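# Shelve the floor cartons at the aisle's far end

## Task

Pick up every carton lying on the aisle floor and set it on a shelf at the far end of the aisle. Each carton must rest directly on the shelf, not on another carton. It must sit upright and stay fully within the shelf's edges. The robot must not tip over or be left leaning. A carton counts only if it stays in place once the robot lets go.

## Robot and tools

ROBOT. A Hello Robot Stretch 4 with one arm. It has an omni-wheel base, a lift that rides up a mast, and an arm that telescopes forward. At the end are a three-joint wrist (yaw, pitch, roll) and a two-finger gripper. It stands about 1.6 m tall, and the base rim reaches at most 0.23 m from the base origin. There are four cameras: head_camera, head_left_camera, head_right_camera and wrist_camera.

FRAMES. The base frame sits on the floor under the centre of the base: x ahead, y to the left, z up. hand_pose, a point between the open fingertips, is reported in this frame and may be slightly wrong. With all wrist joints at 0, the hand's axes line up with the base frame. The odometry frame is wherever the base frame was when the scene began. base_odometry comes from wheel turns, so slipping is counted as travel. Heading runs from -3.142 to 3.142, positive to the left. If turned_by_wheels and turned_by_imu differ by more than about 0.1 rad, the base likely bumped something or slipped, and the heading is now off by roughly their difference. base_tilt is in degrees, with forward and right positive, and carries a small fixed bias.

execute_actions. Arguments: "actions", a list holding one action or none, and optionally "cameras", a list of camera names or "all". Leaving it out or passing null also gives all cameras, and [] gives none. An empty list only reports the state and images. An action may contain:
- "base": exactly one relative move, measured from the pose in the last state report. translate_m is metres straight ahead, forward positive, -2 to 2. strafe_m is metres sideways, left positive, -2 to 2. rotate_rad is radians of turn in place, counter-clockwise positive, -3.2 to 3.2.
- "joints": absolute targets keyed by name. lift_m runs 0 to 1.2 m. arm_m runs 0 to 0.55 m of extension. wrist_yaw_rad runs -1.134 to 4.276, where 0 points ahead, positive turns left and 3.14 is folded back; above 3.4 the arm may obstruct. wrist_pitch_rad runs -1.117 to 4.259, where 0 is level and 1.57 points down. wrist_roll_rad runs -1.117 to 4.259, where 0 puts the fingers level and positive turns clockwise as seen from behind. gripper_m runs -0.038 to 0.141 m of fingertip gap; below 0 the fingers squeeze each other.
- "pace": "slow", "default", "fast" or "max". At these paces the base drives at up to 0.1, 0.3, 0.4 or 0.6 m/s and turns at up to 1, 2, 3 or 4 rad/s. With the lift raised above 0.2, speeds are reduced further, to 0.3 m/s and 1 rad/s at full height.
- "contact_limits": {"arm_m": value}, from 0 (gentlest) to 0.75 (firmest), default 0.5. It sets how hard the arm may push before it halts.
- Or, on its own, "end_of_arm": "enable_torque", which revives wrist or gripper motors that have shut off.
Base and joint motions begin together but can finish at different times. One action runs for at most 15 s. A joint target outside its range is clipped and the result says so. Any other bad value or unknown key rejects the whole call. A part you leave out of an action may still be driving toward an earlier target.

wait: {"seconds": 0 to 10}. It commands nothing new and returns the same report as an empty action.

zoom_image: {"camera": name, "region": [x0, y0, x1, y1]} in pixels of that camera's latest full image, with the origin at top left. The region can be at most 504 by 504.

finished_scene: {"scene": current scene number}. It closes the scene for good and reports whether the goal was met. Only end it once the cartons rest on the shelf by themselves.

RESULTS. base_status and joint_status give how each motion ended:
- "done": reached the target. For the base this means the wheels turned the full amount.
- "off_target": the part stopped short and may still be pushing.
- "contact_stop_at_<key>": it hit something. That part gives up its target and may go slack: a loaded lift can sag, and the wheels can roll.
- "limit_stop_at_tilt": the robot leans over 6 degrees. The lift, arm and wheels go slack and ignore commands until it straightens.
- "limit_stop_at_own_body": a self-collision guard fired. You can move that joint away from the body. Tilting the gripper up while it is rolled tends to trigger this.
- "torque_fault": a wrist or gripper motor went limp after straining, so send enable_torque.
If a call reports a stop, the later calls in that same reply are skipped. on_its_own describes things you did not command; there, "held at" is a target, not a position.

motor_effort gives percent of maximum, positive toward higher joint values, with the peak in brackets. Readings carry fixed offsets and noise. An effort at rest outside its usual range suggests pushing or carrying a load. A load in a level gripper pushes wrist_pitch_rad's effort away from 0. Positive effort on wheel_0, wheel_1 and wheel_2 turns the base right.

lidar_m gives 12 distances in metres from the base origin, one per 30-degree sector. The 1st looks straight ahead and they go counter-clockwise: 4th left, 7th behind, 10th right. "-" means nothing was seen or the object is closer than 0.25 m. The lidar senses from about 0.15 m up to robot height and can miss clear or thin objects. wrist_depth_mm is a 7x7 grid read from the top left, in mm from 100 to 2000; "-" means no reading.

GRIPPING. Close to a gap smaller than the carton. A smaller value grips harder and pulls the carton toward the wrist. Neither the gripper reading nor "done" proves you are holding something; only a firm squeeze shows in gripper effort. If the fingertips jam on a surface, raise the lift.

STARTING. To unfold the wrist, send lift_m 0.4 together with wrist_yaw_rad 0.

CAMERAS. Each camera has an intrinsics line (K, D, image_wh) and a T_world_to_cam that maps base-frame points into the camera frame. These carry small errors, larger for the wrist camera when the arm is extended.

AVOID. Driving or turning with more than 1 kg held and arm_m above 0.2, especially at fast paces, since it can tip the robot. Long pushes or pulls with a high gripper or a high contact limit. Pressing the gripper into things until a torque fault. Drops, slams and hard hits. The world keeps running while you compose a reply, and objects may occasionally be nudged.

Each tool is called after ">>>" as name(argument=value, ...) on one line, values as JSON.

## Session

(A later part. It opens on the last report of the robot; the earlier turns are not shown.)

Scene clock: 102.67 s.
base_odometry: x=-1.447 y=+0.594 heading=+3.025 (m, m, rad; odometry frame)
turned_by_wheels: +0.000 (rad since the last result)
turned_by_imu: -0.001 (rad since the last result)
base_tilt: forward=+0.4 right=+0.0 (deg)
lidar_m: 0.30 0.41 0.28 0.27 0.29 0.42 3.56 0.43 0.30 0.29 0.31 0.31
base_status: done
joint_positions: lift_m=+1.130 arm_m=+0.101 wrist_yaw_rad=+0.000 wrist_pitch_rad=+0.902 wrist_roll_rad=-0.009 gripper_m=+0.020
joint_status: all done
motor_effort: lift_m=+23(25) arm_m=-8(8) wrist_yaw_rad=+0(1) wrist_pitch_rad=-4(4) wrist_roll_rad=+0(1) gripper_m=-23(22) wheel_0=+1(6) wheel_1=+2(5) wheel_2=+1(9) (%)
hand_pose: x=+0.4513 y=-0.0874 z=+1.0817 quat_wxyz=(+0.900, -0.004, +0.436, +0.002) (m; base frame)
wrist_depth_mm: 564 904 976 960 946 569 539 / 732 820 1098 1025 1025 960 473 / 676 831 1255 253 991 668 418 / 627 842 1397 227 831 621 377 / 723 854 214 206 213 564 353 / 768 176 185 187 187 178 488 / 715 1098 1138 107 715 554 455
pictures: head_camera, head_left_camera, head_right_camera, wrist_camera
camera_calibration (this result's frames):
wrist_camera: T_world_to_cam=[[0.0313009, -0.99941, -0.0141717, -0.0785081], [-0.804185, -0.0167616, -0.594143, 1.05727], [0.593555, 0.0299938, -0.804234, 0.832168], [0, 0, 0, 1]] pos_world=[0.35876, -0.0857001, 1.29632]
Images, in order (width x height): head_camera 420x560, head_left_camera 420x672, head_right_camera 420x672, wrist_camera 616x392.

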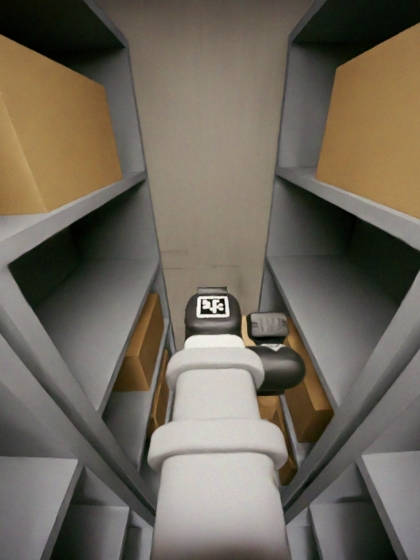

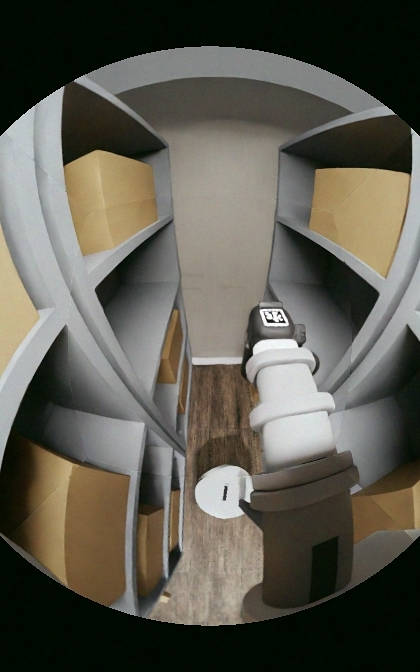

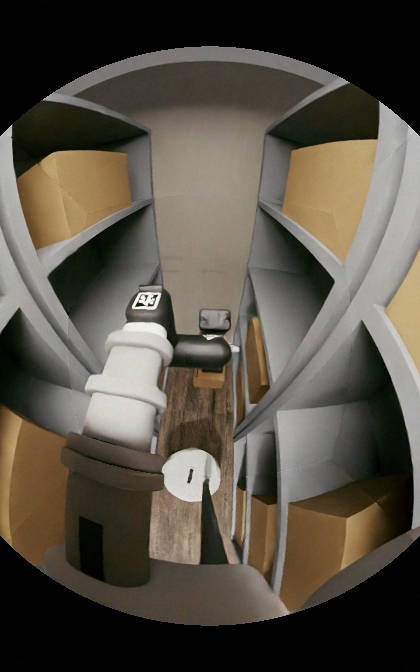

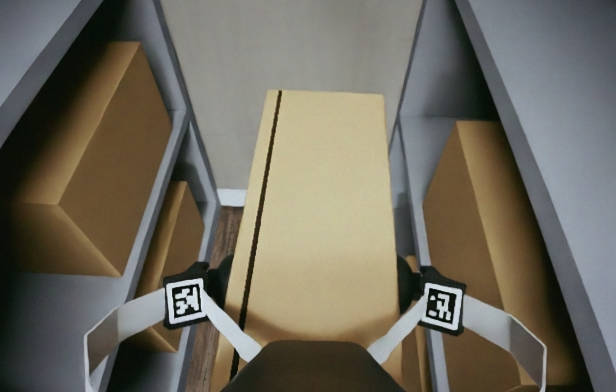

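>>> execute_actions(actions=[{"joints":{"lift_m":1.105,"arm_m":0},"base":{"translate_m":0.45}}], cameras=[])

>>> execute_actions(actions=[{"base":{"rotate_rad":-1.0},"pace":"slow"}])

Scene clock: 112.97 s.
base_odometry: x=-1.894 y=+0.646 heading=+3.025 (m, m, rad; odometry frame)
turned_by_wheels: +0.000 (rad since the last result)
turned_by_imu: -0.001 (rad since the last result)
base_tilt: forward=+0.3 right=+0.0 (deg)
lidar_m: 0.41 0.41 0.28 0.25 0.30 0.41 - 0.46 0.30 0.29 0.33 0.25
base_status: done
joint_positions: lift_m=+1.105 arm_m=+0.002 wrist_yaw_rad=+0.000 wrist_pitch_rad=+0.902 wrist_roll_rad=-0.009 gripper_m=+0.020
joint_status: all done
motor_effort: lift_m=+18(21) arm_m=-8(8) wrist_yaw_rad=+1(0) wrist_pitch_rad=-3(3) wrist_roll_rad=+0(0) gripper_m=-21(23) wheel_0=-1(5) wheel_1=-1(4) wheel_2=+1(10) (%)
hand_pose: x=+0.3515 y=-0.0874 z=+1.0570 quat_wxyz=(+0.900, -0.004, +0.436, +0.002) (m; base frame)
wrist_depth_mm: 530 597 585 585 580 544 492 / 621 676 676 634 640 591 436 / 683 768 778 254 723 691 392 / 591 866 917 227 831 809 359 / 580 831 214 205 213 820 809 / 580 176 185 187 187 178 473 / 580 891 1138 107 917 554 433
pictures: none
No camera images: the call's "cameras" was empty. Leave "cameras" out to get every camera's image.

Scene clock: 115.27 s.
base_odometry: x=-1.894 y=+0.646 heading=+2.025 (m, m, rad; odometry frame)
turned_by_wheels: -1.000 (rad since the last result)
turned_by_imu: -1.023 (rad since the last result)
base_tilt: forward=+0.3 right=+0.1 (deg)
lidar_m: 0.26 0.46 0.77 0.38 0.27 0.26 0.30 0.46 1.06 0.44 0.29 0.25
base_status: done
joint_positions: lift_m=+1.105 arm_m=+0.002 wrist_yaw_rad=+0.000 wrist_pitch_rad=+0.902 wrist_roll_rad=-0.009 gripper_m=+0.020
joint_status: not commanded
motor_effort: lift_m=+18(18) arm_m=-8(8) wrist_yaw_rad=+0(1) wrist_pitch_rad=-4(3) wrist_roll_rad=+0(0) gripper_m=-19(24) wheel_0=+1(5) wheel_1=+1(5) wheel_2=+1(5) (%)
hand_pose: x=+0.3515 y=-0.0874 z=+1.0570 quat_wxyz=(+0.900, -0.004, +0.436, +0.002) (m; base frame)
wrist_depth_mm: 500 504 504 500 504 477 439 / 439 436 436 433 433 433 436 / 384 382 384 253 366 382 384 / 750 343 343 227 329 342 343 / 878 535 214 205 214 309 309 / 976 176 185 187 187 178 282 / 1060 1160 715 107 251 258 258
pictures: head_camera, head_left_camera, head_right_camera, wrist_camera
camera_calibration (this result's frames):
wrist_camera: T_world_to_cam=[[0.0313858, -0.999407, -0.0141698, -0.0757508], [-0.804174, -0.0168305, -0.594156, 0.962414], [0.593565, 0.030043, -0.804225, 0.871581], [0, 0, 0, 1]] pos_world=[0.258987, -0.0856928, 1.2717]
Images, in order (width x height): head_camera 420x560, head_left_camera 420x672, head_right_camera 420x672, wrist_camera 616x392.

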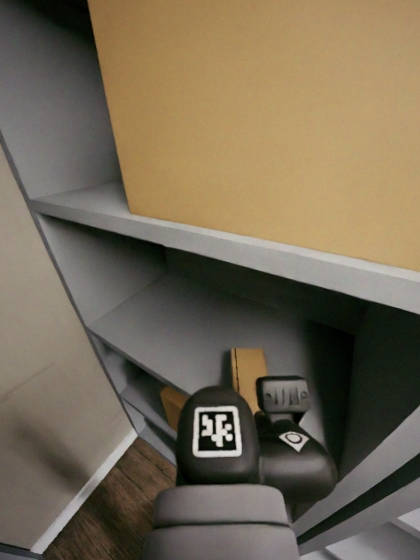

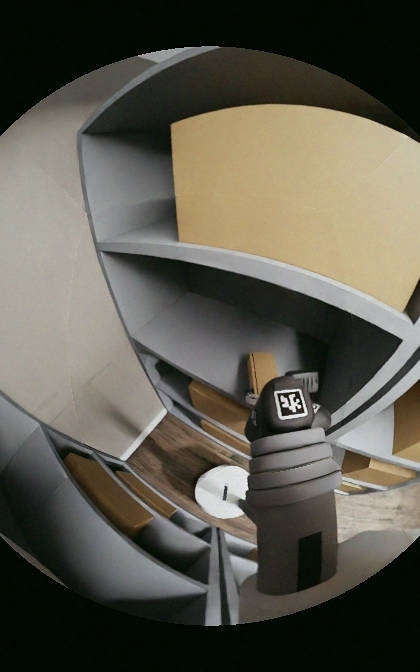

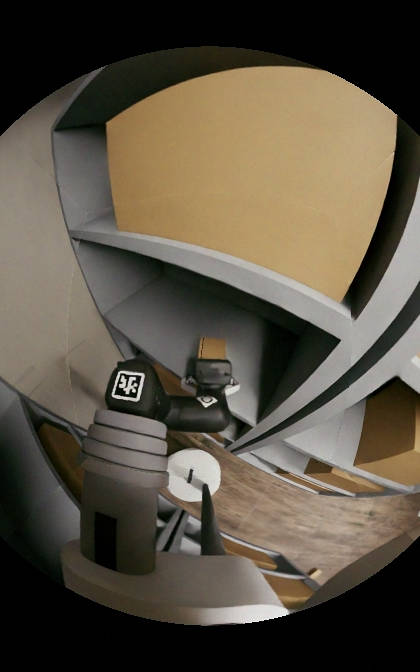

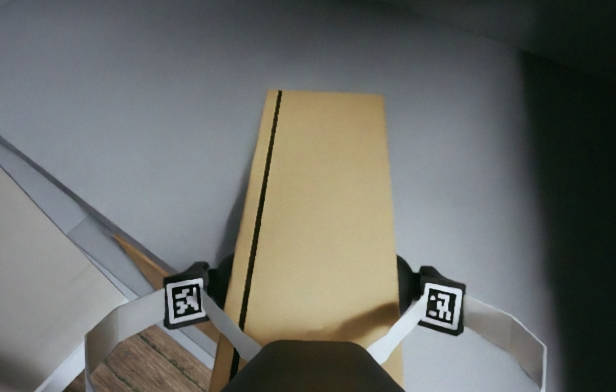

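>>> execute_actions(actions=[{"joints":{"arm_m":0.2,"lift_m":1.084},"pace":"slow","contact_limits":{"arm_m":0.2}}], cameras=["wrist_camera"])

>>> execute_actions(actions=[{"joints":{"gripper_m":0.14}}], cameras=[])

>>> execute_actions(actions=[{"joints":{"arm_m":0}}], cameras=["wrist_camera","head_right_camera"])

>>> execute_actions(actions=[{"base":{"rotate_rad":1.0},"joints":{"lift_m":1.11}}], cameras=[])

>>> execute_actions(actions=[{"base":{"translate_m":-1.73},"joints":{"lift_m":0.2,"wrist_yaw_rad":-0.16,"arm_m":0.1}}], cameras=[])

>>> execute_actions(actions=[{"base":{"rotate_rad":1.43}}], cameras=[])

>>> execute_actions(actions=[{"joints":{"arm_m":0.22,"lift_m":0.16,"wrist_yaw_rad":-0.2}}], cameras=["wrist_camera"])

Scene clock: 127.27 s.
base_odometry: x=-1.894 y=+0.646 heading=+2.025 (m, m, rad; odometry frame)
turned_by_wheels: +0.000 (rad since the last result)
turned_by_imu: +0.001 (rad since the last result)
base_tilt: forward=+0.3 right=+0.0 (deg)
lidar_m: 0.31 0.44 0.78 0.39 0.28 0.27 0.29 0.46 1.04 0.40 0.29 0.28
base_status: not commanded
joint_positions: lift_m=+1.084 arm_m=+0.198 wrist_yaw_rad=+0.000 wrist_pitch_rad=+0.902 wrist_roll_rad=-0.009 gripper_m=+0.020
joint_status: all done
motor_effort: lift_m=+17(18) arm_m=+9(10) wrist_yaw_rad=+0(1) wrist_pitch_rad=-3(3) wrist_roll_rad=-1(2) gripper_m=-24(19) wheel_0=+1(1) wheel_1=+1(1) wheel_2=+1(1) (%)
contact_limits: arm_m 0.2
hand_pose: x=+0.5483 y=-0.0874 z=+1.0361 quat_wxyz=(+0.900, -0.004, +0.436, +0.002) (m; base frame)
wrist_depth_mm: 459 462 462 433 375 327 297 / 402 399 399 399 392 364 324 / 353 351 351 253 336 351 343 / 315 315 315 227 301 315 314 / 285 285 214 205 213 285 285 / 259 176 185 187 187 178 258 / 240 236 231 107 231 238 237
pictures: wrist_camera
camera_calibration (this result's frames):
wrist_camera: T_world_to_cam=[[0.0313858, -0.999407, -0.0141698, -0.0822238], [-0.804174, -0.0168306, -0.594155, 1.10823], [0.593564, 0.030043, -0.804226, 0.737938], [0, 0, 0, 1]] pos_world=[0.455776, -0.0856928, 1.25076]
Images, in order (width x height): wrist_camera 616x392.

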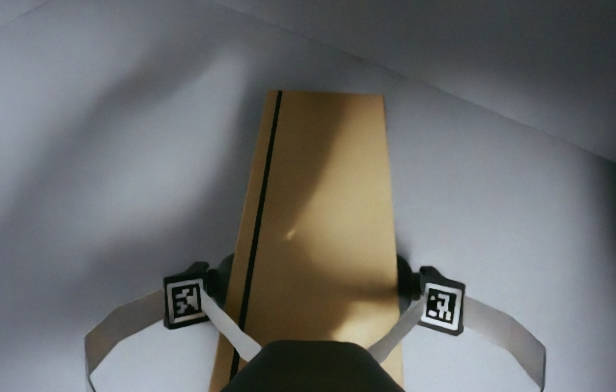

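Scene clock: 129.43 s.
base_odometry: x=-1.894 y=+0.646 heading=+2.025 (m, m, rad; odometry frame)
turned_by_wheels: +0.000 (rad since the last result)
turned_by_imu: +0.000 (rad since the last result)
base_tilt: forward=+0.3 right=+0.0 (deg)
lidar_m: 0.30 0.44 0.77 0.37 0.27 0.27 0.29 0.46 1.05 0.42 0.29 0.28
base_status: not commanded
joint_positions: lift_m=+1.084 arm_m=+0.198 wrist_yaw_rad=+0.000 wrist_pitch_rad=+0.902 wrist_roll_rad=-0.009 gripper_m=+0.140
joint_status: all done
motor_effort: lift_m=+17(18) arm_m=+8(8) wrist_yaw_rad=-2(0) wrist_pitch_rad=-2(3) wrist_roll_rad=-1(1) gripper_m=+1(23) wheel_0=+1(1) wheel_1=+1(1) wheel_2=+1(1) (%)
hand_pose: x=+0.5483 y=-0.0874 z=+1.0361 quat_wxyz=(+0.900, -0.004, +0.436, +0.002) (m; base frame)
wrist_depth_mm: 462 466 462 433 375 327 297 / 402 399 399 397 392 362 324 / 353 353 351 273 336 351 345 / 315 315 315 244 301 315 315 / 286 286 279 221 274 285 285 / 259 251 206 202 206 212 259 / 239 238 232 107 235 238 239
pictures: none
No camera images: the call's "cameras" was empty. Leave "cameras" out to get every camera's image.

Scene clock: 131.13 s.
base_odometry: x=-1.894 y=+0.646 heading=+2.025 (m, m, rad; odometry frame)
turned_by_wheels: +0.000 (rad since the last result)
turned_by_imu: +0.000 (rad since the last result)
base_tilt: forward=+0.4 right=+0.1 (deg)
lidar_m: 0.31 0.45 0.78 0.38 0.28 0.27 0.30 0.44 1.06 0.42 0.29 0.27
base_status: not commanded
joint_positions: lift_m=+1.084 arm_m=+0.002 wrist_yaw_rad=+0.000 wrist_pitch_rad=+0.902 wrist_roll_rad=-0.009 gripper_m=+0.140
joint_status: all done
motor_effort: lift_m=+18(17) arm_m=-9(8) wrist_yaw_rad=-1(0) wrist_pitch_rad=-2(2) wrist_roll_rad=+0(0) gripper_m=+2(1) wheel_0=+2(1) wheel_1=+1(1) wheel_2=+0(1) (%)
hand_pose: x=+0.3516 y=-0.0874 z=+1.0361 quat_wxyz=(+0.900, -0.004, +0.436, +0.002) (m; base frame)
wrist_depth_mm: 462 466 466 362 466 459 439 / 407 404 402 312 402 404 404 / 359 353 353 276 345 353 355 / 768 319 317 290 309 317 317 / 878 330 286 287 287 286 286 / 976 1078 271 262 253 211 260 / 1060 1160 1078 107 242 239 241
pictures: head_right_camera, wrist_camera
camera_calibration (this result's frames):
wrist_camera: T_world_to_cam=[[0.0313585, -0.999408, -0.0141633, -0.0760526], [-0.804051, -0.0168062, -0.594322, 0.950209], [0.593733, 0.0300251, -0.804102, 0.854528], [0, 0, 0, 1]] pos_world=[0.259041, -0.0856954, 1.25078]
Images, in order (width x height): head_right_camera 420x672, wrist_camera 616x392.

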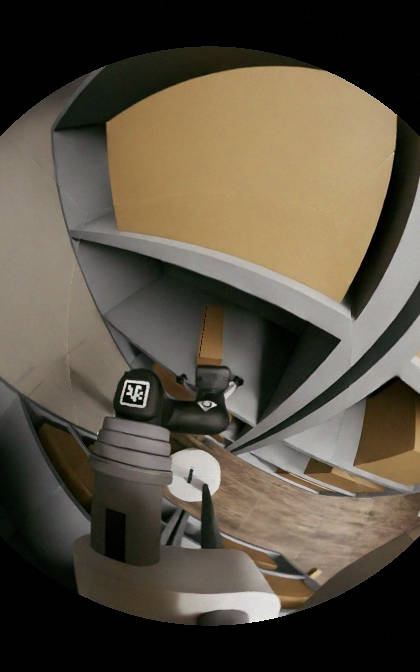

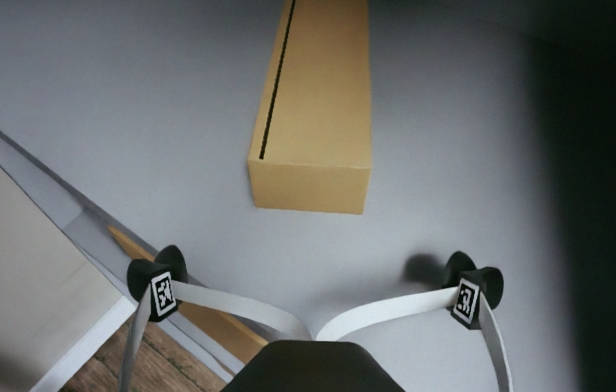

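Scene clock: 133.13 s.
base_odometry: x=-1.894 y=+0.646 heading=+3.025 (m, m, rad; odometry frame)
turned_by_wheels: +1.000 (rad since the last result)
turned_by_imu: +1.024 (rad since the last result)
base_tilt: forward=+0.3 right=+0.0 (deg)
lidar_m: 0.78 0.41 0.29 0.26 0.29 0.40 - 0.45 0.32 0.31 0.32 0.44
base_status: done
joint_positions: lift_m=+1.110 arm_m=+0.002 wrist_yaw_rad=+0.000 wrist_pitch_rad=+0.902 wrist_roll_rad=-0.009 gripper_m=+0.140
joint_status: all done
motor_effort: lift_m=+22(23) arm_m=-9(9) wrist_yaw_rad=+0(0) wrist_pitch_rad=-3(2) wrist_roll_rad=+1(0) gripper_m=-2(0) wheel_0=-2(5) wheel_1=-2(5) wheel_2=-2(7) (%)
hand_pose: x=+0.3516 y=-0.0874 z=+1.0617 quat_wxyz=(+0.900, -0.004, +0.436, +0.002) (m; base frame)
wrist_depth_mm: 530 597 585 585 574 544 500 / 621 676 676 661 661 591 442 / 699 768 788 778 759 691 397 / 597 878 946 931 878 820 364 / 580 750 1160 1160 1078 820 809 / 580 699 1229 1336 1205 212 477 / 580 904 1182 107 1118 554 442
pictures: none
No camera images: the call's "cameras" was empty. Leave "cameras" out to get every camera's image.

Scene clock: 140.40 s.
base_odometry: x=-0.176 y=+0.444 heading=+3.025 (m, m, rad; odometry frame)
turned_by_wheels: +0.000 (rad since the last result)
turned_by_imu: +0.005 (rad since the last result)
base_tilt: forward=+0.4 right=+0.0 (deg)
lidar_m: 1.16 0.73 0.95 1.86 1.94 1.48 1.47 1.53 1.90 1.84 0.92 0.72
base_status: done
joint_positions: lift_m=+0.200 arm_m=+0.099 wrist_yaw_rad=-0.160 wrist_pitch_rad=+0.902 wrist_roll_rad=-0.009 gripper_m=+0.140
joint_status: all done
motor_effort: lift_m=+19(22) arm_m=+8(10) wrist_yaw_rad=+0(5) wrist_pitch_rad=-2(2) wrist_roll_rad=+0(0) gripper_m=+2(3) wheel_0=+1(5) wheel_1=+1(5) wheel_2=+0(9) (%)
hand_pose: x=+0.4322 y=-0.1148 z=+0.1521 quat_wxyz=(+0.897, +0.031, +0.435, -0.070) (m; base frame)
wrist_depth_mm: 640 654 661 661 603 384 384 / 574 574 569 569 554 433 439 / 504 500 500 500 500 484 488 / 449 449 449 449 449 449 452 / 407 404 407 404 404 407 404 / 368 357 357 370 357 211 368 / 342 340 340 107 343 340 340
pictures: none
No camera images: the call's "cameras" was empty. Leave "cameras" out to get every camera's image.

Scene clock: 142.37 s.
base_odometry: x=-0.176 y=+0.444 heading=-1.828 (m, m, rad; odometry frame)
turned_by_wheels: +1.430 (rad since the last result)
turned_by_imu: +1.465 (rad since the last result)
base_tilt: forward=+0.3 right=+0.0 (deg)
lidar_m: 1.87 1.89 1.54 1.41 1.44 1.99 1.84 1.89 0.72 0.82 0.72 0.82
base_status: done
joint_positions: lift_m=+0.200 arm_m=+0.099 wrist_yaw_rad=-0.160 wrist_pitch_rad=+0.902 wrist_roll_rad=-0.009 gripper_m=+0.140
joint_status: not commanded
motor_effort: lift_m=+19(19) arm_m=+8(8) wrist_yaw_rad=+0(1) wrist_pitch_rad=-2(2) wrist_roll_rad=+0(0) gripper_m=+0(3) wheel_0=+0(7) wheel_1=+0(5) wheel_2=+1(7) (%)
hand_pose: x=+0.4323 y=-0.1148 z=+0.1520 quat_wxyz=(+0.897, +0.031, +0.435, -0.070) (m; base frame)
wrist_depth_mm: 661 661 654 654 654 654 615 / 569 569 569 569 569 569 569 / 504 504 500 421 500 500 504 / 449 449 445 377 449 449 449 / 407 404 397 347 404 404 404 / 368 357 307 312 359 212 368 / 342 340 340 107 342 340 342
pictures: none
No camera images: the call's "cameras" was empty. Leave "cameras" out to get every camera's image.

Scene clock: 143.73 s.
base_odometry: x=-0.176 y=+0.444 heading=-1.828 (m, m, rad; odometry frame)
turned_by_wheels: +0.000 (rad since the last result)
turned_by_imu: +0.000 (rad since the last result)
base_tilt: forward=+0.3 right=+0.0 (deg)
lidar_m: 1.86 1.88 1.55 1.41 1.46 2.01 1.85 1.87 0.71 0.82 0.73 0.83
base_status: not commanded
joint_positions: lift_m=+0.160 arm_m=+0.219 wrist_yaw_rad=-0.200 wrist_pitch_rad=+0.902 wrist_roll_rad=-0.009 gripper_m=+0.140
joint_status: all done
motor_effort: lift_m=+17(16) arm_m=+8(10) wrist_yaw_rad=+0(1) wrist_pitch_rad=-2(1) wrist_roll_rad=+0(0) gripper_m=+2(1) wheel_0=+0(0) wheel_1=+0(0) wheel_2=+1(1) (%)
hand_pose: x=+0.5475 y=-0.1212 z=+0.1122 quat_wxyz=(+0.896, +0.039, +0.434, -0.088) (m; base frame)
wrist_depth_mm: 580 585 580 585 585 585 580 / 504 508 504 504 504 508 508 / 445 445 445 445 445 445 445 / 397 397 399 327 399 397 397 / 359 359 355 297 359 359 359 / 327 317 276 271 317 212 329 / 303 301 296 107 304 300 303
pictures: wrist_camera
camera_calibration (this result's frames):
wrist_camera: T_world_to_cam=[[-0.16763, -0.985748, -0.0141558, -0.0184497], [-0.79125, 0.143093, -0.594514, 0.570418], [0.588067, -0.0884578, -0.80396, -0.0150173], [0, 0, 0, 1]] pos_world=[0.457082, -0.101138, 0.326787]
Images, in order (width x height): wrist_camera 616x392.

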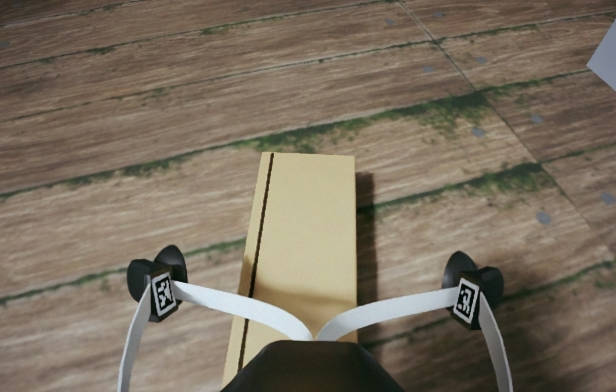

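>>> execute_actions(actions=[{"joints":{"lift_m":0.095},"base":{"rotate_rad":0.023}}], cameras=[])

>>> execute_actions(actions=[{"joints":{"gripper_m":0.02}}], cameras=[])

>>> execute_actions(actions=[{"joints":{"lift_m":0.25,"arm_m":0.1,"wrist_yaw_rad":0},"base":{"rotate_rad":-1.47},"pace":"slow"}], cameras=["wrist_camera"])

>>> execute_actions(actions=[{"joints":{"lift_m":1.105,"arm_m":0},"base":{"translate_m":1.7}}], cameras=["head_left_camera"])

>>> execute_actions(actions=[{"base":{"rotate_rad":1.4},"pace":"slow"}], cameras=["wrist_camera","head_right_camera"])

Scene clock: 154.63 s.
base_odometry: x=-0.176 y=+0.444 heading=-1.806 (m, m, rad; odometry frame)
turned_by_wheels: +0.023 (rad since the last result)
turned_by_imu: +0.024 (rad since the last result)
base_tilt: forward=+0.3 right=+0.0 (deg)
lidar_m: 1.86 1.89 1.52 1.42 1.44 1.97 1.85 1.90 0.71 0.85 0.73 0.85
base_status: done
joint_positions: lift_m=+0.095 arm_m=+0.219 wrist_yaw_rad=-0.200 wrist_pitch_rad=+0.902 wrist_roll_rad=-0.009 gripper_m=+0.140
joint_status: all done
motor_effort: lift_m=+17(18) arm_m=+8(8) wrist_yaw_rad=+1(0) wrist_pitch_rad=-2(1) wrist_roll_rad=+0(1) gripper_m=-5(0) wheel_0=-2(4) wheel_1=-1(5) wheel_2=-1(5) (%)
hand_pose: x=+0.5475 y=-0.1212 z=+0.0472 quat_wxyz=(+0.896, +0.039, +0.434, -0.088) (m; base frame)
wrist_depth_mm: 466 469 466 462 466 466 466 / 407 402 402 402 402 404 404 / 355 355 353 276 340 355 355 / 317 317 317 247 304 317 317 / 286 286 282 224 277 287 287 / 262 252 207 204 208 211 260 / 241 240 236 107 236 240 242
pictures: none
No camera images: the call's "cameras" was empty. Leave "cameras" out to get every camera's image.

Scene clock: 156.80 s.
base_odometry: x=-0.176 y=+0.444 heading=-1.806 (m, m, rad; odometry frame)
turned_by_wheels: +0.000 (rad since the last result)
turned_by_imu: +0.000 (rad since the last result)
base_tilt: forward=+0.4 right=+0.0 (deg)
lidar_m: 1.86 1.90 1.50 1.42 1.45 1.97 1.84 1.90 0.72 0.86 0.71 0.83
base_status: not commanded
joint_positions: lift_m=+0.095 arm_m=+0.219 wrist_yaw_rad=-0.200 wrist_pitch_rad=+0.902 wrist_roll_rad=-0.009 gripper_m=+0.020
joint_status: all done
motor_effort: lift_m=+18(18) arm_m=+9(8) wrist_yaw_rad=+1(1) wrist_pitch_rad=-2(3) wrist_roll_rad=+0(1) gripper_m=-24(22) wheel_0=-2(2) wheel_1=-1(1) wheel_2=-1(1) (%)
hand_pose: x=+0.5474 y=-0.1212 z=+0.0471 quat_wxyz=(+0.896, +0.039, +0.434, -0.088) (m; base frame)
wrist_depth_mm: 466 469 466 462 462 466 462 / 407 404 402 399 402 404 402 / 355 355 353 254 338 355 355 / 317 317 317 229 303 317 317 / 286 287 215 206 215 287 287 / 260 176 185 189 189 178 259 / 242 236 233 107 233 239 239
pictures: none
No camera images: the call's "cameras" was empty. Leave "cameras" out to get every camera's image.

Scene clock: 159.57 s.
base_odometry: x=-0.176 y=+0.444 heading=+3.008 (m, m, rad; odometry frame)
turned_by_wheels: -1.470 (rad since the last result)
turned_by_imu: -1.505 (rad since the last result)
base_tilt: forward=+0.3 right=+0.0 (deg)
lidar_m: 0.53 0.71 0.93 1.86 1.94 1.48 1.45 1.54 1.95 1.86 0.94 0.71
base_status: done
joint_positions: lift_m=+0.250 arm_m=+0.102 wrist_yaw_rad=+0.000 wrist_pitch_rad=+0.902 wrist_roll_rad=-0.009 gripper_m=+0.020
joint_status: all done
motor_effort: lift_m=+23(24) arm_m=-9(10) wrist_yaw_rad=-2(2) wrist_pitch_rad=-2(3) wrist_roll_rad=+0(1) gripper_m=-21(23) wheel_0=+2(5) wheel_1=+1(3) wheel_2=+1(6) (%)
hand_pose: x=+0.4513 y=-0.0874 z=+0.2016 quat_wxyz=(+0.900, -0.004, +0.436, +0.002) (m; base frame)
wrist_depth_mm: 585 723 741 750 741 525 342 / 574 647 647 647 647 521 368 / 559 569 569 255 539 480 427 / 508 508 508 229 488 496 492 / 462 462 215 206 214 462 459 / 421 176 185 189 189 178 421 / 387 379 373 107 375 384 384
pictures: wrist_camera
camera_calibration (this result's frames):
wrist_camera: T_world_to_cam=[[0.0313811, -0.999407, -0.014168, -0.0910039], [-0.804177, -0.016828, -0.594151, 0.53443], [0.593561, 0.0300387, -0.804229, 0.124395], [0, 0, 0, 1]] pos_world=[0.358797, -0.0856932, 0.416285]
Images, in order (width x height): wrist_camera 616x392.

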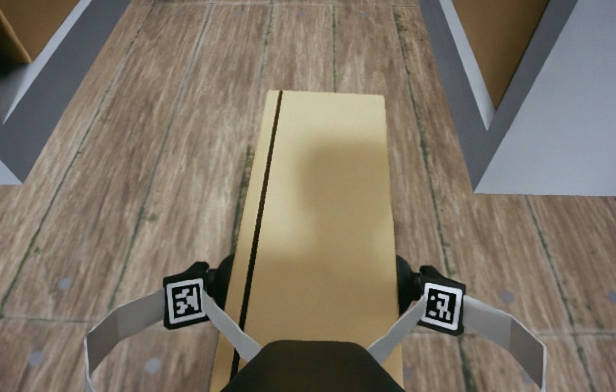

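Scene clock: 166.73 s.
base_odometry: x=-1.861 y=+0.670 heading=+3.008 (m, m, rad; odometry frame)
turned_by_wheels: +0.000 (rad since the last result)
turned_by_imu: -0.003 (rad since the last result)
base_tilt: forward=+0.4 right=+0.0 (deg)
lidar_m: 0.38 0.46 0.32 0.29 0.33 0.46 - 0.41 0.27 0.25 0.29 0.37
base_status: done
joint_positions: lift_m=+1.105 arm_m=+0.002 wrist_yaw_rad=+0.000 wrist_pitch_rad=+0.902 wrist_roll_rad=-0.009 gripper_m=+0.020
joint_status: all done
motor_effort: lift_m=+22(26) arm_m=-8(9) wrist_yaw_rad=+0(0) wrist_pitch_rad=-3(5) wrist_roll_rad=+0(0) gripper_m=-22(19) wheel_0=+0(5) wheel_1=-1(3) wheel_2=+2(9) (%)
hand_pose: x=+0.3515 y=-0.0874 z=+1.0567 quat_wxyz=(+0.900, -0.004, +0.436, +0.002) (m; base frame)
wrist_depth_mm: 603 621 615 615 615 521 500 / 661 707 715 668 676 459 436 / 707 809 820 255 715 691 384 / 634 917 960 229 820 866 342 / 627 1025 215 207 214 820 317 / 634 176 186 189 189 178 307 / 634 946 1138 107 676 477 289
pictures: head_left_camera
Images, in order (width x height): head_left_camera 420x672.

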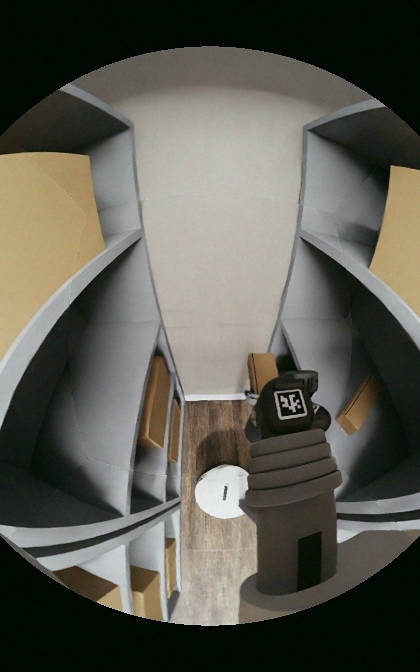

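Scene clock: 169.43 s.
base_odometry: x=-1.861 y=+0.670 heading=-1.875 (m, m, rad; odometry frame)
turned_by_wheels: +1.400 (rad since the last result)
turned_by_imu: +1.434 (rad since the last result)
base_tilt: forward=+0.3 right=+0.0 (deg)
lidar_m: 0.25 0.30 0.38 0.75 0.48 0.30 0.26 0.27 0.35 0.68 0.57 0.33
base_status: done
joint_positions: lift_m=+1.105 arm_m=+0.002 wrist_yaw_rad=+0.000 wrist_pitch_rad=+0.902 wrist_roll_rad=-0.009 gripper_m=+0.020
joint_status: not commanded
motor_effort: lift_m=+22(23) arm_m=-8(8) wrist_yaw_rad=+0(0) wrist_pitch_rad=-4(4) wrist_roll_rad=+0(1) gripper_m=-22(19) wheel_0=-1(4) wheel_1=-1(5) wheel_2=-1(7) (%)
hand_pose: x=+0.3515 y=-0.0874 z=+1.0567 quat_wxyz=(+0.900, -0.004, +0.436, +0.002) (m; base frame)
wrist_depth_mm: 336 488 500 496 500 504 500 / 329 436 433 433 433 433 436 / 322 384 382 255 364 382 384 / 310 343 342 229 327 342 342 / 297 309 214 206 215 309 309 / 277 176 185 189 189 178 473 / 267 289 268 107 455 603 683
pictures: head_right_camera, wrist_camera
camera_calibration (this result's frames):
wrist_camera: T_world_to_cam=[[0.0314027, -0.999406, -0.0141721, -0.0757563], [-0.804214, -0.0168448, -0.594101, 0.96216], [0.59351, 0.0300538, -0.804265, 0.87135], [0, 0, 0, 1]] pos_world=[0.259007, -0.0856913, 1.27134]
Images, in order (width x height): head_right_camera 420x672, wrist_camera 616x392.

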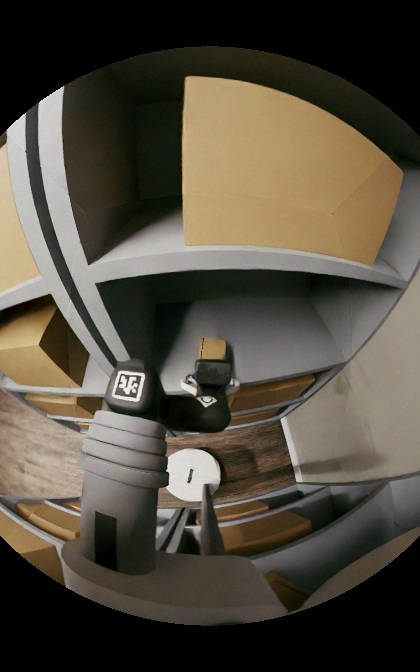

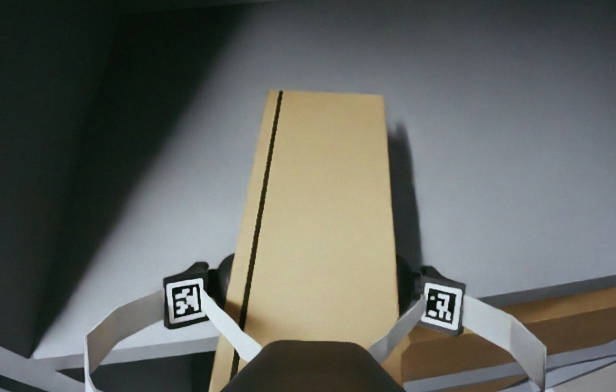

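>>> execute_actions(actions=[{"joints":{"arm_m":0.19,"lift_m":1.085},"contact_limits":{"arm_m":0.2}}], cameras=[])

>>> execute_actions(actions=[{"joints":{"gripper_m":0.13}}], cameras=[])

>>> execute_actions(actions=[{"joints":{"arm_m":0},"pace":"fast"}], cameras=["wrist_camera","head_right_camera"])

Scene clock: 182.00 s.
base_odometry: x=-1.861 y=+0.670 heading=-1.875 (m, m, rad; odometry frame)
turned_by_wheels: +0.000 (rad since the last result)
turned_by_imu: +0.001 (rad since the last result)
base_tilt: forward=+0.3 right=+0.0 (deg)
lidar_m: 0.30 0.30 0.39 0.75 0.47 0.29 0.26 0.28 0.34 0.69 0.57 0.34
base_status: not commanded
joint_positions: lift_m=+1.085 arm_m=+0.189 wrist_yaw_rad=+0.000 wrist_pitch_rad=+0.902 wrist_roll_rad=-0.009 gripper_m=+0.020
joint_status: all done
motor_effort: lift_m=+18(19) arm_m=+9(8) wrist_yaw_rad=+0(2) wrist_pitch_rad=-3(3) wrist_roll_rad=+0(1) gripper_m=-20(22) wheel_0=-1(1) wheel_1=-1(1) wheel_2=-1(1) (%)
contact_limits: arm_m 0.2
hand_pose: x=+0.5383 y=-0.0874 z=+1.0371 quat_wxyz=(+0.900, -0.004, +0.436, +0.002) (m; base frame)
wrist_depth_mm: 347 362 373 389 399 418 433 / 377 389 399 402 399 402 402 / 345 353 353 255 338 353 353 / 317 317 315 228 303 315 317 / 285 287 215 207 215 286 285 / 260 176 185 189 189 178 259 / 241 236 233 107 232 239 239
pictures: none
No camera images: the call's "cameras" was empty. Leave "cameras" out to get every camera's image.

Scene clock: 184.00 s.
base_odometry: x=-1.861 y=+0.670 heading=-1.875 (m, m, rad; odometry frame)
turned_by_wheels: +0.000 (rad since the last result)
turned_by_imu: +0.000 (rad since the last result)
base_tilt: forward=+0.3 right=+0.0 (deg)
lidar_m: 0.31 0.28 0.38 0.76 0.49 0.27 0.26 0.28 0.36 0.72 0.57 0.32
base_status: not commanded
joint_positions: lift_m=+1.085 arm_m=+0.189 wrist_yaw_rad=+0.000 wrist_pitch_rad=+0.902 wrist_roll_rad=-0.009 gripper_m=+0.130
joint_status: all done
motor_effort: lift_m=+17(18) arm_m=+9(8) wrist_yaw_rad=+1(0) wrist_pitch_rad=-3(4) wrist_roll_rad=+1(1) gripper_m=-2(21) wheel_0=-1(1) wheel_1=-1(1) wheel_2=-1(0) (%)
hand_pose: x=+0.5383 y=-0.0874 z=+1.0371 quat_wxyz=(+0.900, -0.004, +0.436, +0.002) (m; base frame)
wrist_depth_mm: 349 362 373 387 402 418 433 / 377 389 402 402 402 402 402 / 347 353 353 274 338 353 355 / 317 317 317 245 303 315 315 / 286 286 281 223 276 286 286 / 260 252 200 203 207 251 262 / 241 239 236 107 236 238 240
pictures: none
No camera images: the call's "cameras" was empty. Leave "cameras" out to get every camera's image.

Scene clock: 185.40 s.
base_odometry: x=-1.861 y=+0.670 heading=-1.875 (m, m, rad; odometry frame)
turned_by_wheels: +0.000 (rad since the last result)
turned_by_imu: +0.000 (rad since the last result)
base_tilt: forward=+0.3 right=+0.0 (deg)
lidar_m: 0.30 0.30 0.39 0.76 0.49 0.28 0.26 0.28 0.36 0.70 0.57 0.34
base_status: not commanded
joint_positions: lift_m=+1.085 arm_m=+0.002 wrist_yaw_rad=+0.000 wrist_pitch_rad=+0.902 wrist_roll_rad=-0.009 gripper_m=+0.130
joint_status: all done
motor_effort: lift_m=+18(17) arm_m=-8(9) wrist_yaw_rad=+2(0) wrist_pitch_rad=-3(2) wrist_roll_rad=+1(1) gripper_m=+4(1) wheel_0=-1(1) wheel_1=-1(1) wheel_2=-1(1) (%)
hand_pose: x=+0.3515 y=-0.0874 z=+1.0371 quat_wxyz=(+0.900, -0.004, +0.436, +0.002) (m; base frame)
wrist_depth_mm: 338 455 466 364 466 469 462 / 329 404 404 314 404 404 404 / 320 357 355 277 345 355 355 / 304 319 312 274 310 317 319 / 282 289 287 287 287 289 287 / 260 253 258 267 267 274 459 / 262 368 661 107 574 591 668
pictures: head_right_camera, wrist_camera
camera_calibration (this result's frames):
wrist_camera: T_world_to_cam=[[0.0312976, -0.99941, -0.014164, -0.0760267], [-0.804061, -0.0167573, -0.59431, 0.950762], [0.593722, 0.0299891, -0.804111, 0.855342], [0, 0, 0, 1]] pos_world=[0.259015, -0.0857007, 1.25176]
Images, in order (width x height): head_right_camera 420x672, wrist_camera 616x392.

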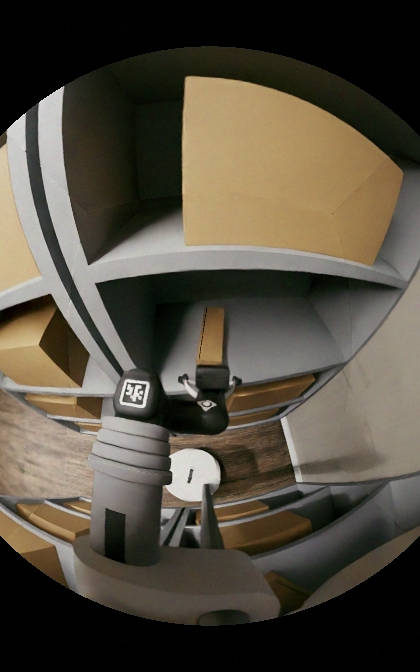

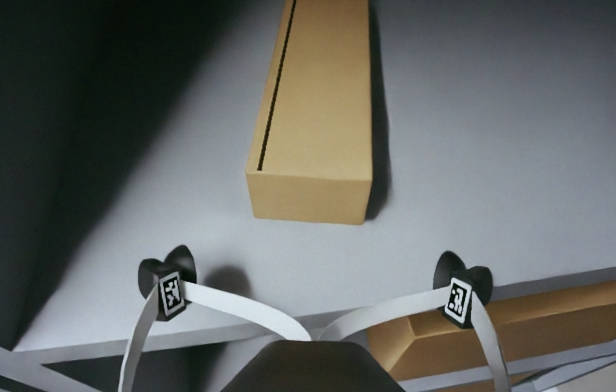

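>>> finished_scene(scene=1)

The scene is finished: the task was done.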